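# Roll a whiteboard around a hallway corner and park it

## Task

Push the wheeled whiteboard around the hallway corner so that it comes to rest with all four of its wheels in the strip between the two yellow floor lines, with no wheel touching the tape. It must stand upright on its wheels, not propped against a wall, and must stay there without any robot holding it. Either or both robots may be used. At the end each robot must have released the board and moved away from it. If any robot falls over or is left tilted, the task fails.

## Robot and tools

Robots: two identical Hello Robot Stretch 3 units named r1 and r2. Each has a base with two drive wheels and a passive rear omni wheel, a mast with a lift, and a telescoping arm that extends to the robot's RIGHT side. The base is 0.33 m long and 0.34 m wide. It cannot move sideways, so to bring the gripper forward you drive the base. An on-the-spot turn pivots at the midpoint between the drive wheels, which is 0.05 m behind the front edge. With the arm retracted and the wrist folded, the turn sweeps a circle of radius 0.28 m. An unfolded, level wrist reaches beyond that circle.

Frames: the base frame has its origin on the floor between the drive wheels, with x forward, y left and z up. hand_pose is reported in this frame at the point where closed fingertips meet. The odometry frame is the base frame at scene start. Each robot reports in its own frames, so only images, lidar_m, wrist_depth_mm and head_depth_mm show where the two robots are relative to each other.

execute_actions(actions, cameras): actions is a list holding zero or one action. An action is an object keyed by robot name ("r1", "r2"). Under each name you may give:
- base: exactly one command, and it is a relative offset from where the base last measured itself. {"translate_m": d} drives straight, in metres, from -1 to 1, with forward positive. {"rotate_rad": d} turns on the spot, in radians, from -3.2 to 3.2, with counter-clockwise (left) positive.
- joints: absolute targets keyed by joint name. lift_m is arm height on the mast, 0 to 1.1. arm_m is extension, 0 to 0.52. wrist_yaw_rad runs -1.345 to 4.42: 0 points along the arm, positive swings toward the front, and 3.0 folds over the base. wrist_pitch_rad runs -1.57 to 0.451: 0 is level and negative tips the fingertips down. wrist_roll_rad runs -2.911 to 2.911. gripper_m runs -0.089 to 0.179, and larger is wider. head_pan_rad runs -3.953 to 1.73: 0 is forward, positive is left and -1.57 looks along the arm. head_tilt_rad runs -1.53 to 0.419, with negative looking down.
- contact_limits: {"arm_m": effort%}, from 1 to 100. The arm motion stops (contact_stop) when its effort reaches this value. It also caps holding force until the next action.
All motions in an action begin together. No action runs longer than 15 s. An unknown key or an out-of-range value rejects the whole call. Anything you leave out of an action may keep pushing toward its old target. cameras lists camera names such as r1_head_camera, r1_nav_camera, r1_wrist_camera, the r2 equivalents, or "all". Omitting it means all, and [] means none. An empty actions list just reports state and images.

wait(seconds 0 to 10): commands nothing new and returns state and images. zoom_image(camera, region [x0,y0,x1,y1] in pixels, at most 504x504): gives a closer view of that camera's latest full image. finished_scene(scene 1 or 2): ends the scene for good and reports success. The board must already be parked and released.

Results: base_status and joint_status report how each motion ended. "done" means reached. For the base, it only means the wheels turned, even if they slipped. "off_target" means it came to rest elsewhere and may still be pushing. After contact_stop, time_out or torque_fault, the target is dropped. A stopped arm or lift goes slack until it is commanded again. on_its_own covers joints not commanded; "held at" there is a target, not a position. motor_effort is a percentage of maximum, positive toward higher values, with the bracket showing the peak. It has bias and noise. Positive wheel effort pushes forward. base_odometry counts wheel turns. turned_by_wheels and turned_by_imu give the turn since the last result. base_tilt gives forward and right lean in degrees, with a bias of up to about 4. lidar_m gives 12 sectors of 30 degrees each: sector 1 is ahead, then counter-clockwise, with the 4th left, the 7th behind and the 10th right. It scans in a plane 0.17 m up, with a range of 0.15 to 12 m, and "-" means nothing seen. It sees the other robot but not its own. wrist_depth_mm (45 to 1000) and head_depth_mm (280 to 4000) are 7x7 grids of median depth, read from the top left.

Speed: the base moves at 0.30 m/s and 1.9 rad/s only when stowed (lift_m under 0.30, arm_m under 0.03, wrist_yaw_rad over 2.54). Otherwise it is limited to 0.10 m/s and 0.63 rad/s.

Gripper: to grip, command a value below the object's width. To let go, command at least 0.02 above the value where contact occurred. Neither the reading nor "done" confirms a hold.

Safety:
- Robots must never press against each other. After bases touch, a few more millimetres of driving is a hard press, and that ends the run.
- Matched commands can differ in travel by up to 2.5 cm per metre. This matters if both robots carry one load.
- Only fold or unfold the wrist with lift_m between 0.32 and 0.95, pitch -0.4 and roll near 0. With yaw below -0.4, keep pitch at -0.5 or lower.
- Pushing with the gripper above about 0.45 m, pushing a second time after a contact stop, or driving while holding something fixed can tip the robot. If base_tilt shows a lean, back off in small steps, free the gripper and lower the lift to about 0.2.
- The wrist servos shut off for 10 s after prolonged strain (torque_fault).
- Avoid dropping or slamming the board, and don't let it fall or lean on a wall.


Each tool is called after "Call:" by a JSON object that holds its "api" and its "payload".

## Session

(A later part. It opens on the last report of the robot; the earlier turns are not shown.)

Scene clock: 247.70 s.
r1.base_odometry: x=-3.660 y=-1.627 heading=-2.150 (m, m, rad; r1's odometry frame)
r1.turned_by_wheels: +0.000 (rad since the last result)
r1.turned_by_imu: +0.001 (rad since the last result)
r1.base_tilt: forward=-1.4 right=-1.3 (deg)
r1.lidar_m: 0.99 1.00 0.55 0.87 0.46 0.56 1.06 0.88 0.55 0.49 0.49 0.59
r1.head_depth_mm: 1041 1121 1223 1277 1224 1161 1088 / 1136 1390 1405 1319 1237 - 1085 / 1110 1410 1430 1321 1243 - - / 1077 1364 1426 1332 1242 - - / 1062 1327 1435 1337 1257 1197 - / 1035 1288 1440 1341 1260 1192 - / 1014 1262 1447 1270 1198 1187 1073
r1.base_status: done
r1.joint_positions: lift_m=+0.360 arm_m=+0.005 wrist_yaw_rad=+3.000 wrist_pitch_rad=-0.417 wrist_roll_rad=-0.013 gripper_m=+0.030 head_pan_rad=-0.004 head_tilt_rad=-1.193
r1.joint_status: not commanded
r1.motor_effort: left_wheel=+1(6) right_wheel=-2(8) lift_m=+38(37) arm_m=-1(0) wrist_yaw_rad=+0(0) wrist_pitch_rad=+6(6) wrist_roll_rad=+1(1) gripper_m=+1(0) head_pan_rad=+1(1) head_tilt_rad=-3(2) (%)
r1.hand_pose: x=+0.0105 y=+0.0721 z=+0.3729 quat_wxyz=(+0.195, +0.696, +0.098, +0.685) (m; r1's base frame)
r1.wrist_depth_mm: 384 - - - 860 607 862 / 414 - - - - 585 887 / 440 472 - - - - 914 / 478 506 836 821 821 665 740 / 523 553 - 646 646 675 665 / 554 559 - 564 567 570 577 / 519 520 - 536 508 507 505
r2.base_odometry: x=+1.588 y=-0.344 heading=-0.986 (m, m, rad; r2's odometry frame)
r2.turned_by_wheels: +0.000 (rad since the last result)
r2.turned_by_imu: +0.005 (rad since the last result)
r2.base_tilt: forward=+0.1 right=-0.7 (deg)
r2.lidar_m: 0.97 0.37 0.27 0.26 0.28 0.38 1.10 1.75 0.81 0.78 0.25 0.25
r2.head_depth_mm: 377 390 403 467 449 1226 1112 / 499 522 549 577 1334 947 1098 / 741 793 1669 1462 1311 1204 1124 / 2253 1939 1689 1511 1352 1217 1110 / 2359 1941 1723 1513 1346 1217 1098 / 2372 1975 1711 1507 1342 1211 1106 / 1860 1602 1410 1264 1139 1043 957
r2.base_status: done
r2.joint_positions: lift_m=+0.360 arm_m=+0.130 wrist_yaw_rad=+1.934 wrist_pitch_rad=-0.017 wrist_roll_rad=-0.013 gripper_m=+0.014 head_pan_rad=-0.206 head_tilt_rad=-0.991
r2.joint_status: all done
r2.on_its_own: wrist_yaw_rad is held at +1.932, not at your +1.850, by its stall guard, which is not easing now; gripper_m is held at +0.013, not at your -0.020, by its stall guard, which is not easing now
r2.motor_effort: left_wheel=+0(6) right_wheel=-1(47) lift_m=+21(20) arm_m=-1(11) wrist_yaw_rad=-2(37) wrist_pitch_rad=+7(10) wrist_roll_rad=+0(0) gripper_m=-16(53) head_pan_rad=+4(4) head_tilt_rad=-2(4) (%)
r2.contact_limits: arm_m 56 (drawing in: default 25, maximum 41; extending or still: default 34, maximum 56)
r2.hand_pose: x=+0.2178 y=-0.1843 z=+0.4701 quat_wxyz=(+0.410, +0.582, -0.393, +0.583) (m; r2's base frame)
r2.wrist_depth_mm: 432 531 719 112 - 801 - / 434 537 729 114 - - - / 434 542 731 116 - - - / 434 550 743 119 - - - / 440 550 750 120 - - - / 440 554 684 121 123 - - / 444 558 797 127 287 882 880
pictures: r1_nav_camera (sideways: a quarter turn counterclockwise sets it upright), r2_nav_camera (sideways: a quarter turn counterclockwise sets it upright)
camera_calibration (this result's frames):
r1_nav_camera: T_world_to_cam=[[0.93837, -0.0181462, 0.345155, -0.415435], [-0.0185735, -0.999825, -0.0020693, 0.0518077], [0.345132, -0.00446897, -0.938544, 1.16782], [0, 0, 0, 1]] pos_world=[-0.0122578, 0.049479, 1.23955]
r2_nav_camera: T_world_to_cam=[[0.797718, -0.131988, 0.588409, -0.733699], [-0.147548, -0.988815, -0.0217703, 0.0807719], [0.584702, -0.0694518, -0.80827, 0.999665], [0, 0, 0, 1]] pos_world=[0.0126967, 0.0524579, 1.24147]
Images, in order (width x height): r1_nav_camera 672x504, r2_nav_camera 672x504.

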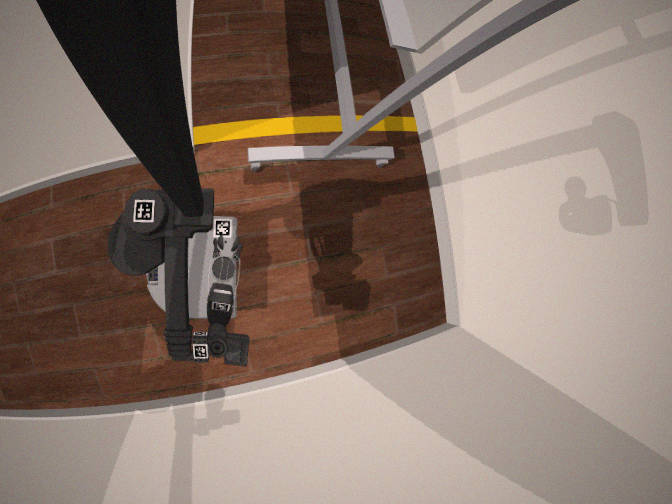

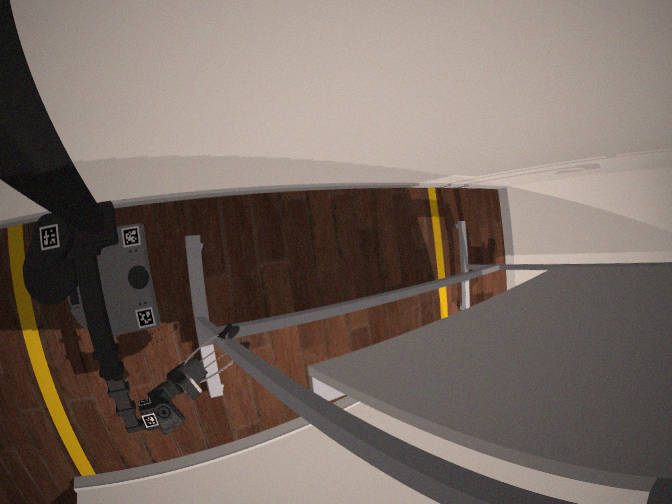

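Call:
{"api": "execute_actions", "payload": {"actions": [{"r2":{"base":{"translate_m":0.06},"joints":{"gripper_m":0.08}}}], "cameras": []}}

Call:
{"api": "execute_actions", "payload": {"actions": [{"r2":{"joints":{"gripper_m":-0.02}}}], "cameras": []}}

Call:
{"api": "execute_actions", "payload": {"actions": [{"r2":{"base":{"translate_m":-0.4}}}], "cameras": ["r1_nav_camera","r2_nav_camera"]}}

Scene clock: 250.00 s.
r1.base_odometry: x=-3.660 y=-1.627 heading=-2.150 (m, m, rad; r1's odometry frame)
r1.turned_by_wheels: +0.000 (rad since the last result)
r1.turned_by_imu: +0.000 (rad since the last result)
r1.base_tilt: forward=-1.4 right=-1.3 (deg)
r1.lidar_m: 0.99 1.00 0.55 0.86 0.47 0.55 1.06 0.88 0.55 0.49 0.49 0.59
r1.head_depth_mm: 1044 1118 1226 1276 1230 1156 1086 / 1131 1395 1413 1320 1235 - 1084 / 1109 1405 1415 1327 1245 - - / 1080 1367 1430 1332 1248 - - / 1060 1330 1437 1346 1252 1198 - / 1034 1293 1443 1341 1252 1192 - / 1015 1260 1439 1272 1215 1189 1071
r1.base_status: not commanded
r1.joint_positions: lift_m=+0.360 arm_m=+0.005 wrist_yaw_rad=+3.000 wrist_pitch_rad=-0.417 wrist_roll_rad=-0.013 gripper_m=+0.030 head_pan_rad=-0.004 head_tilt_rad=-1.193
r1.joint_status: not commanded
r1.motor_effort: left_wheel=+1(1) right_wheel=-1(2) lift_m=+38(38) arm_m=-1(1) wrist_yaw_rad=+0(0) wrist_pitch_rad=+6(6) wrist_roll_rad=+1(1) gripper_m=+1(0) head_pan_rad=+2(1) head_tilt_rad=-2(2) (%)
r1.hand_pose: x=+0.0105 y=+0.0721 z=+0.3729 quat_wxyz=(+0.195, +0.696, +0.098, +0.685) (m; r1's base frame)
r1.wrist_depth_mm: 387 - - - 865 595 868 / 412 - - - - 573 886 / 440 463 - - - - 897 / 476 502 820 838 820 650 744 / 521 550 - 660 664 667 672 / 544 574 - 571 568 572 580 / 510 531 - 527 510 505 506
r2.base_odometry: x=+1.621 y=-0.394 heading=-0.986 (m, m, rad; r2's odometry frame)
r2.turned_by_wheels: +0.000 (rad since the last result)
r2.turned_by_imu: -0.003 (rad since the last result)
r2.base_tilt: forward=+0.2 right=-0.7 (deg)
r2.lidar_m: 0.98 0.37 0.27 0.26 0.27 0.38 1.08 1.75 0.81 0.79 0.21 1.13
r2.head_depth_mm: 380 394 409 424 526 508 1082 / 503 528 554 583 1311 885 1084 / 744 798 1657 1465 1315 1198 1094 / 2250 1908 1686 1516 1342 1222 1081 / 2346 1924 1717 1505 1353 1215 1079 / 2323 1985 1717 1502 1345 1215 1105 / 1898 1633 1428 1274 1145 1045 956
r2.base_status: done
r2.joint_positions: lift_m=+0.360 arm_m=+0.130 wrist_yaw_rad=+2.025 wrist_pitch_rad=-0.023 wrist_roll_rad=-0.013 gripper_m=+0.080 head_pan_rad=-0.206 head_tilt_rad=-0.991
r2.joint_status: all done
r2.on_its_own: wrist_yaw_rad is held at +2.010, not at your +1.850, by its stall guard, which is not easing now
r2.motor_effort: left_wheel=+1(5) right_wheel=+0(34) lift_m=+20(21) arm_m=+2(3) wrist_yaw_rad=-9(37) wrist_pitch_rad=+9(9) wrist_roll_rad=+0(0) gripper_m=-5(98) head_pan_rad=+4(4) head_tilt_rad=-3(3) (%)
r2.hand_pose: x=+0.2084 y=-0.1626 z=+0.4687 quat_wxyz=(+0.384, +0.600, -0.365, +0.600) (m; r2's base frame)
r2.wrist_depth_mm: 405 489 559 57 69 - - / 404 496 571 59 71 - - / 410 495 579 60 73 - - / 409 506 579 61 75 - - / 411 510 585 63 71 - - / 421 507 74 64 72 - - / 422 502 629 66 76 556 882
pictures: none
No camera images: the call's "cameras" was empty. Leave "cameras" out to get every camera's image.

Scene clock: 251.60 s.
r1.base_odometry: x=-3.660 y=-1.627 heading=-2.150 (m, m, rad; r1's odometry frame)
r1.turned_by_wheels: +0.000 (rad since the last result)
r1.turned_by_imu: +0.000 (rad since the last result)
r1.base_tilt: forward=-1.5 right=-1.4 (deg)
r1.lidar_m: 0.99 1.00 0.55 0.86 0.46 0.56 1.06 0.88 0.55 0.49 0.49 0.59
r1.head_depth_mm: 1038 1129 1225 1275 1228 1157 1093 / 1130 1396 1422 1321 1243 - 1082 / 1104 1406 1422 1329 1243 - - / 1082 1368 1433 1330 1254 - - / 1061 1329 1426 1342 1247 1199 - / 1035 1301 1443 1340 1258 1194 - / 1012 1264 1447 1274 1216 1188 1073
r1.base_status: not commanded
r1.joint_positions: lift_m=+0.360 arm_m=+0.005 wrist_yaw_rad=+3.000 wrist_pitch_rad=-0.417 wrist_roll_rad=-0.013 gripper_m=+0.030 head_pan_rad=-0.004 head_tilt_rad=-1.193
r1.joint_status: not commanded
r1.motor_effort: left_wheel=+1(1) right_wheel=-1(1) lift_m=+38(37) arm_m=-1(1) wrist_yaw_rad=+0(0) wrist_pitch_rad=+6(6) wrist_roll_rad=+1(1) gripper_m=+0(1) head_pan_rad=+2(1) head_tilt_rad=-3(2) (%)
r1.hand_pose: x=+0.0105 y=+0.0721 z=+0.3729 quat_wxyz=(+0.195, +0.696, +0.098, +0.685) (m; r1's base frame)
r1.wrist_depth_mm: 382 - - - 876 600 856 / 414 - - - - 583 919 / 442 463 - - - - 910 / 472 506 825 812 824 651 747 / 526 553 - 647 676 690 670 / 557 569 - 575 566 584 577 / 511 522 - 538 503 508 506
r2.base_odometry: x=+1.621 y=-0.394 heading=-0.986 (m, m, rad; r2's odometry frame)
r2.turned_by_wheels: +0.000 (rad since the last result)
r2.turned_by_imu: +0.000 (rad since the last result)
r2.base_tilt: forward=+0.1 right=-0.7 (deg)
r2.lidar_m: 0.98 0.37 0.27 0.26 0.27 0.38 1.08 1.75 0.81 0.78 0.21 1.13
r2.head_depth_mm: 381 395 409 424 525 505 1080 / 505 528 555 584 1317 881 1087 / 744 797 1656 1463 1311 1199 1096 / 2247 1915 1690 1511 1345 1216 1083 / 2341 1914 1713 1503 1346 1217 1082 / 2313 1991 1708 1502 1346 1212 1105 / 1899 1635 1427 1280 1142 1041 959
r2.base_status: not commanded
r2.joint_positions: lift_m=+0.360 arm_m=+0.130 wrist_yaw_rad=+2.039 wrist_pitch_rad=-0.023 wrist_roll_rad=-0.013 gripper_m=-0.017 head_pan_rad=-0.206 head_tilt_rad=-0.991
r2.joint_status: all done
r2.on_its_own: wrist_yaw_rad is held at +2.049, not at your +1.850, by its stall guard, which is not easing now
r2.motor_effort: left_wheel=+0(2) right_wheel=+1(1) lift_m=+21(20) arm_m=+2(2) wrist_yaw_rad=+5(15) wrist_pitch_rad=+9(9) wrist_roll_rad=+0(0) gripper_m=-54(100) head_pan_rad=+4(5) head_tilt_rad=-4(2) (%)
r2.hand_pose: x=+0.2067 y=-0.1593 z=+0.4687 quat_wxyz=(+0.380, +0.602, -0.360, +0.602) (m; r2's base frame)
r2.wrist_depth_mm: 398 481 578 59 63 - - / 403 493 587 60 65 - - / 404 490 595 61 67 - - / 409 495 593 63 69 - - / 413 503 581 64 70 - - / 417 505 75 66 67 - - / 420 492 647 67 76 301 870
pictures: none
No camera images: the call's "cameras" was empty. Leave "cameras" out to get every camera's image.

Scene clock: 256.63 s.
r1.base_odometry: x=-3.660 y=-1.627 heading=-2.150 (m, m, rad; r1's odometry frame)
r1.turned_by_wheels: +0.000 (rad since the last result)
r1.turned_by_imu: +0.001 (rad since the last result)
r1.base_tilt: forward=-1.5 right=-1.3 (deg)
r1.lidar_m: 0.99 1.00 0.85 0.86 0.46 0.56 1.06 0.88 0.55 0.49 0.49 0.59
r1.head_depth_mm: 1042 1122 1227 1277 1232 1162 1087 / 1135 1392 1418 1318 1236 - 1082 / 1110 1410 1417 1324 1242 - - / 1085 1365 1423 1333 1245 - - / 1058 1329 1436 1340 1253 1197 - / 1035 1299 1438 1345 1259 1192 - / 1014 1262 1446 1353 1258 1188 1073
r1.base_status: not commanded
r1.joint_positions: lift_m=+0.360 arm_m=+0.005 wrist_yaw_rad=+3.000 wrist_pitch_rad=-0.417 wrist_roll_rad=-0.013 gripper_m=+0.030 head_pan_rad=-0.004 head_tilt_rad=-1.193
r1.joint_status: not commanded
r1.motor_effort: left_wheel=+1(1) right_wheel=-1(1) lift_m=+38(37) arm_m=-2(1) wrist_yaw_rad=+0(0) wrist_pitch_rad=+6(6) wrist_roll_rad=+1(1) gripper_m=+1(1) head_pan_rad=+0(1) head_tilt_rad=-2(2) (%)
r1.hand_pose: x=+0.0105 y=+0.0721 z=+0.3729 quat_wxyz=(+0.195, +0.696, +0.098, +0.685) (m; r1's base frame)
r1.wrist_depth_mm: 382 - - - - - 877 / 407 - - - - - 906 / 437 461 - 961 937 - 912 / 480 503 835 816 816 812 822 / 514 557 - 690 698 673 665 / 552 573 - 567 571 581 568 / 510 526 - 538 512 502 506
r2.base_odometry: x=+1.400 y=-0.061 heading=-0.986 (m, m, rad; r2's odometry frame)
r2.turned_by_wheels: +0.001 (rad since the last result)
r2.turned_by_imu: +0.005 (rad since the last result)
r2.base_tilt: forward=+0.2 right=-0.7 (deg)
r2.lidar_m: 0.99 0.38 0.28 0.27 0.28 0.39 1.13 1.73 0.81 0.78 0.26 1.12
r2.head_depth_mm: 446 466 489 514 1296 638 - / 575 610 649 1466 1361 903 1096 / 812 1870 1711 1464 1309 1221 1108 / 2307 1920 1686 1513 1352 1214 1090 / 2374 1946 1711 1508 1341 1215 1095 / 2357 1990 1711 1509 1341 1214 1103 / 1866 1614 1433 1285 1158 1057 975
r2.base_status: done
r2.joint_positions: lift_m=+0.360 arm_m=+0.130 wrist_yaw_rad=+1.800 wrist_pitch_rad=-0.022 wrist_roll_rad=-0.014 gripper_m=+0.010 head_pan_rad=-0.206 head_tilt_rad=-0.991
r2.joint_status: not commanded
r2.on_its_own: wrist_yaw_rad is held at +1.823, not at your +1.850, by its stall guard, which is still easing; gripper_m is held at +0.009, not at your -0.020, by its stall guard, which is still easing; right_wheel is at rest, and its effort (-27) is outside its rest range (-18 to +18)
r2.motor_effort: left_wheel=+2(6) right_wheel=-27(59) lift_m=+20(21) arm_m=+0(2) wrist_yaw_rad=+14(43) wrist_pitch_rad=+9(9) wrist_roll_rad=+0(0) gripper_m=-34(58) head_pan_rad=+5(4) head_tilt_rad=-4(3) (%)
r2.hand_pose: x=+0.2276 y=-0.2168 z=+0.4690 quat_wxyz=(+0.449, +0.555, -0.430, +0.553) (m; r2's base frame)
r2.wrist_depth_mm: 480 620 877 65 62 - - / 488 617 899 67 64 - - / 488 622 920 68 65 - - / 486 633 903 70 66 - - / 488 636 853 71 67 - - / 497 641 819 73 68 - - / 489 629 833 75 70 847 865
pictures: r1_nav_camera (sideways: a quarter turn counterclockwise sets it upright), r2_nav_camera (sideways: a quarter turn counterclockwise sets it upright)
camera_calibration (this result's frames):
r1_nav_camera: T_world_to_cam=[[0.93837, -0.0181462, 0.345155, -0.415435], [-0.0185735, -0.999825, -0.0020693, 0.0518077], [0.345132, -0.00446897, -0.938544, 1.16782], [0, 0, 0, 1]] pos_world=[-0.0122578, 0.049479, 1.23955]
r2_nav_camera: T_world_to_cam=[[0.797737, -0.131992, 0.588382, -0.733663], [-0.147548, -0.988815, -0.0217723, 0.0807744], [0.584675, -0.0694462, -0.80829, 0.999691], [0, 0, 0, 1]] pos_world=[0.0126947, 0.0524584, 1.24147]
Images, in order (width x height): r1_nav_camera 672x504, r2_nav_camera 672x504.

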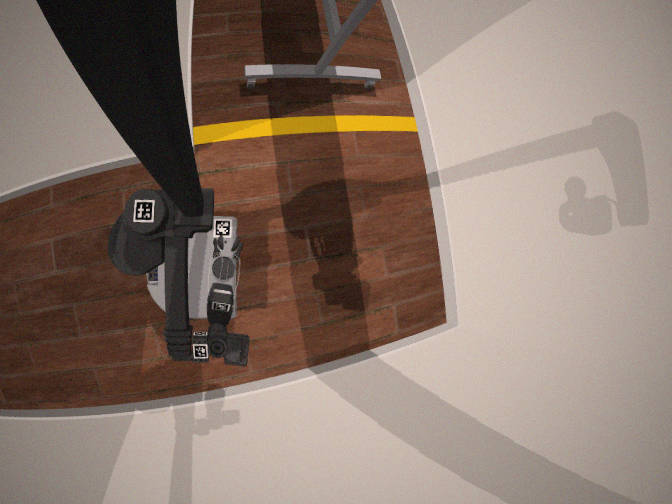

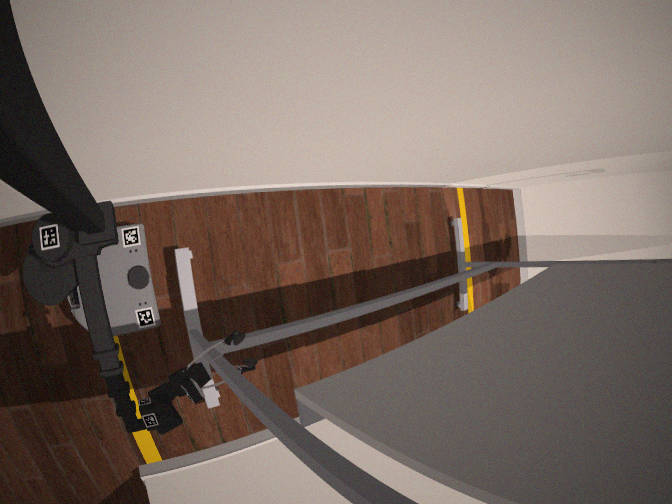

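Parked. Release.

Call:
{"api": "execute_actions", "payload": {"actions": [{"r2":{"joints":{"gripper_m":0.13}}}], "cameras": []}}

Call:
{"api": "execute_actions", "payload": {"actions": [{"r2":{"base":{"translate_m":-0.45}},"r1":{"base":{"translate_m":-0.2}}}], "cameras": ["r1_nav_camera","r2_nav_camera"]}}

Scene clock: 258.43 s.
r1.base_odometry: x=-3.660 y=-1.627 heading=-2.150 (m, m, rad; r1's odometry frame)
r1.turned_by_wheels: +0.000 (rad since the last result)
r1.turned_by_imu: +0.000 (rad since the last result)
r1.base_tilt: forward=-1.4 right=-1.4 (deg)
r1.lidar_m: 1.00 1.00 0.85 0.86 0.46 0.56 1.06 0.88 0.55 0.49 0.49 0.59
r1.head_depth_mm: 1044 1127 1224 1286 1231 1157 1089 / 1134 1396 1410 1320 1234 - 1078 / 1106 1402 1420 1324 1242 - - / 1086 1368 1434 1329 1245 - - / 1057 1329 1435 1335 1254 1198 - / 1032 1293 1445 1345 1254 1192 - / 1018 1268 1443 1352 1264 1192 1070
r1.base_status: not commanded
r1.joint_positions: lift_m=+0.360 arm_m=+0.005 wrist_yaw_rad=+3.000 wrist_pitch_rad=-0.417 wrist_roll_rad=-0.013 gripper_m=+0.030 head_pan_rad=-0.004 head_tilt_rad=-1.193
r1.joint_status: not commanded
r1.motor_effort: left_wheel=+1(1) right_wheel=-2(2) lift_m=+37(37) arm_m=-1(1) wrist_yaw_rad=+0(0) wrist_pitch_rad=+6(6) wrist_roll_rad=+1(1) gripper_m=+0(0) head_pan_rad=+1(1) head_tilt_rad=-3(3) (%)
r1.hand_pose: x=+0.0105 y=+0.0721 z=+0.3729 quat_wxyz=(+0.195, +0.696, +0.098, +0.685) (m; r1's base frame)
r1.wrist_depth_mm: 379 - - - - - 887 / 412 - - - - - 890 / 441 463 - 926 971 - 913 / 473 511 835 835 829 844 831 / 520 551 - 685 684 679 674 / 558 574 - 580 565 580 577 / 507 526 - 539 512 498 507
r2.base_odometry: x=+1.400 y=-0.061 heading=-0.986 (m, m, rad; r2's odometry frame)
r2.turned_by_wheels: -0.001 (rad since the last result)
r2.turned_by_imu: -0.001 (rad since the last result)
r2.base_tilt: forward=+0.2 right=-0.7 (deg)
r2.lidar_m: 0.99 0.38 0.28 0.27 0.28 0.39 1.13 1.74 0.81 0.78 0.26 1.13
r2.head_depth_mm: 445 466 488 513 1292 626 - / 575 608 648 1467 1353 923 1097 / 810 1878 1701 1463 1316 1222 1107 / 2295 1929 1686 1513 1348 1215 1090 / 2355 1950 1723 1507 1355 1216 1091 / 2365 1987 1702 1510 1351 1213 1104 / 1871 1629 1436 1284 1162 1061 975
r2.base_status: not commanded
r2.joint_positions: lift_m=+0.360 arm_m=+0.130 wrist_yaw_rad=+1.784 wrist_pitch_rad=-0.021 wrist_roll_rad=-0.014 gripper_m=+0.130 head_pan_rad=-0.206 head_tilt_rad=-0.991
r2.joint_status: all done
r2.on_its_own: wrist_yaw_rad is held at +1.782, not at your +1.850, by its stall guard, which is not easing now
r2.motor_effort: left_wheel=+0(2) right_wheel=+0(28) lift_m=+21(21) arm_m=+1(0) wrist_yaw_rad=-1(14) wrist_pitch_rad=+9(9) wrist_roll_rad=+0(0) gripper_m=+0(97) head_pan_rad=+4(3) head_tilt_rad=-3(4) (%)
r2.hand_pose: x=+0.2285 y=-0.2209 z=+0.4691 quat_wxyz=(+0.453, +0.551, -0.435, +0.549) (m; r2's base frame)
r2.wrist_depth_mm: 492 634 847 65 71 - - / 489 623 873 67 79 - - / 492 639 865 68 88 - - / 496 643 885 70 - - - / 495 644 951 71 607 - - / 499 597 940 73 405 - - / 493 687 836 74 300 828 830
pictures: none
No camera images: the call's "cameras" was empty. Leave "cameras" out to get every camera's image.

Scene clock: 264.17 s.
r1.base_odometry: x=-3.551 y=-1.459 heading=-2.150 (m, m, rad; r1's odometry frame)
r1.turned_by_wheels: +0.000 (rad since the last result)
r1.turned_by_imu: +0.000 (rad since the last result)
r1.base_tilt: forward=-1.5 right=-1.3 (deg)
r1.lidar_m: 1.19 1.19 0.94 0.42 0.42 0.51 0.97 0.95 0.59 0.53 0.53 0.64
r1.head_depth_mm: 1123 1211 1308 1302 1229 1159 1089 / 1349 1488 1411 1319 1239 - 1076 / 1332 1514 1409 1326 1247 - - / 1301 1509 1421 1332 1249 - - / 1270 1509 1428 1329 1256 1200 - / 1245 1505 1448 1346 1254 1190 - / 1228 1499 1445 1351 1257 1113 1008
r1.base_status: done
r1.joint_positions: lift_m=+0.360 arm_m=+0.005 wrist_yaw_rad=+3.000 wrist_pitch_rad=-0.417 wrist_roll_rad=-0.013 gripper_m=+0.030 head_pan_rad=-0.004 head_tilt_rad=-1.193
r1.joint_status: not commanded
r1.motor_effort: left_wheel=+1(3) right_wheel=-2(5) lift_m=+38(37) arm_m=-2(2) wrist_yaw_rad=+0(0) wrist_pitch_rad=+6(6) wrist_roll_rad=+1(1) gripper_m=+0(0) head_pan_rad=+0(1) head_tilt_rad=-2(2) (%)
r1.hand_pose: x=+0.0105 y=+0.0721 z=+0.3729 quat_wxyz=(+0.195, +0.696, +0.098, +0.685) (m; r1's base frame)
r1.wrist_depth_mm: 351 - 415 - - - - / 379 - 444 - - - - / 410 431 488 952 922 - - / 437 470 540 753 809 816 823 / 482 521 - 643 695 677 675 / 516 560 - 569 566 575 569 / 516 531 - 536 509 504 500
r2.base_odometry: x=+1.152 y=+0.314 heading=-0.986 (m, m, rad; r2's odometry frame)
r2.turned_by_wheels: +0.000 (rad since the last result)
r2.turned_by_imu: +0.004 (rad since the last result)
r2.base_tilt: forward=+0.2 right=-0.7 (deg)
r2.lidar_m: 1.01 0.39 0.29 0.28 0.29 0.40 1.17 1.34 1.28 0.80 0.81 0.63
r2.head_depth_mm: 1593 1668 1664 1523 1355 1220 - / 589 1877 1725 1520 1334 1223 1110 / 764 876 1223 1324 1330 1216 1125 / 2190 1949 1688 1516 1306 1214 1113 / 2360 1992 1718 1503 1313 1212 1109 / 2370 1986 1717 1508 1342 1210 1106 / 1874 1635 1455 1307 1184 1085 995
r2.base_status: done
r2.joint_positions: lift_m=+0.360 arm_m=+0.130 wrist_yaw_rad=+1.784 wrist_pitch_rad=-0.021 wrist_roll_rad=-0.014 gripper_m=+0.130 head_pan_rad=-0.206 head_tilt_rad=-0.991
r2.joint_status: not commanded
r2.on_its_own: wrist_yaw_rad is held at +1.782, not at your +1.850, by its stall guard, which is not easing now
r2.motor_effort: left_wheel=-1(3) right_wheel=+0(6) lift_m=+21(20) arm_m=+0(1) wrist_yaw_rad=-1(1) wrist_pitch_rad=+8(9) wrist_roll_rad=+0(1) gripper_m=-1(1) head_pan_rad=+4(4) head_tilt_rad=-3(3) (%)
r2.hand_pose: x=+0.2285 y=-0.2209 z=+0.4691 quat_wxyz=(+0.453, +0.551, -0.435, +0.549) (m; r2's base frame)
r2.wrist_depth_mm: 496 637 917 - 649 - - / 495 636 928 - - - - / 499 644 951 - - - - / 502 652 941 - - - - / 507 641 - - - - - / 504 594 - - - - - / 498 690 844 878 868 816 817
pictures: r1_nav_camera (sideways: a quarter turn counterclockwise sets it upright), r2_nav_camera (sideways: a quarter turn counterclockwise sets it upright)
camera_calibration (this result's frames):
r1_nav_camera: T_world_to_cam=[[0.93837, -0.0181465, 0.345155, -0.415435], [-0.0185738, -0.999825, -0.0020693, 0.0518077], [0.345132, -0.00446906, -0.938544, 1.16782], [0, 0, 0, 1]] pos_world=[-0.0122578, 0.0494791, 1.23955]
r2_nav_camera: T_world_to_cam=[[0.797737, -0.131992, 0.588382, -0.733663], [-0.147548, -0.988815, -0.0217723, 0.0807744], [0.584675, -0.0694463, -0.80829, 0.999691], [0, 0, 0, 1]] pos_world=[0.0126947, 0.0524584, 1.24147]
Images, in order (width x height): r1_nav_camera 672x504, r2_nav_camera 672x504.

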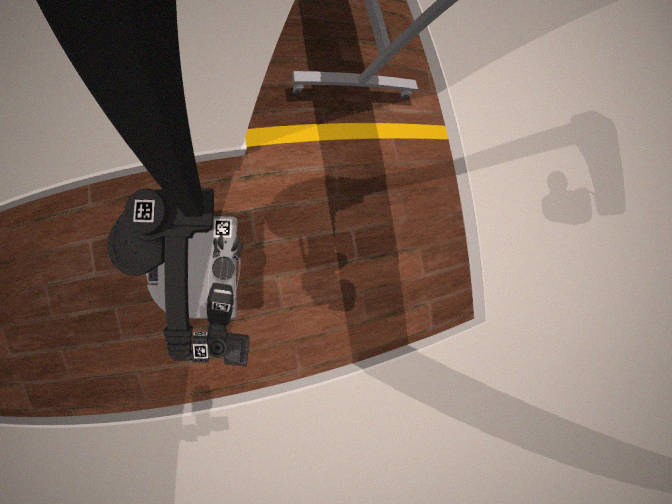

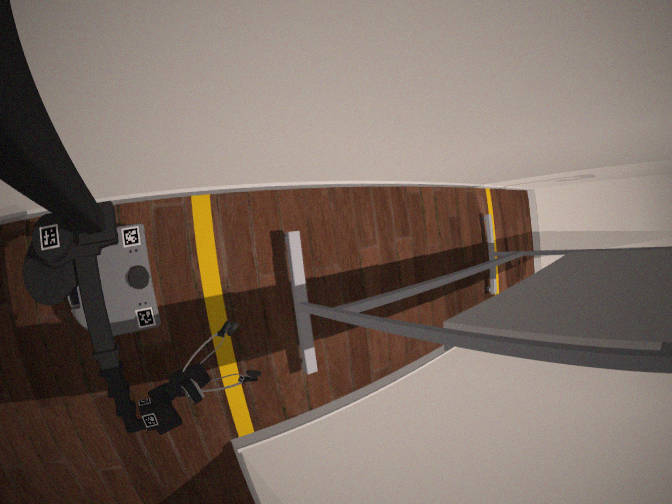

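Call:
{"api": "finished_scene", "payload": {"scene": 2}}

The scene is finished: the task was done.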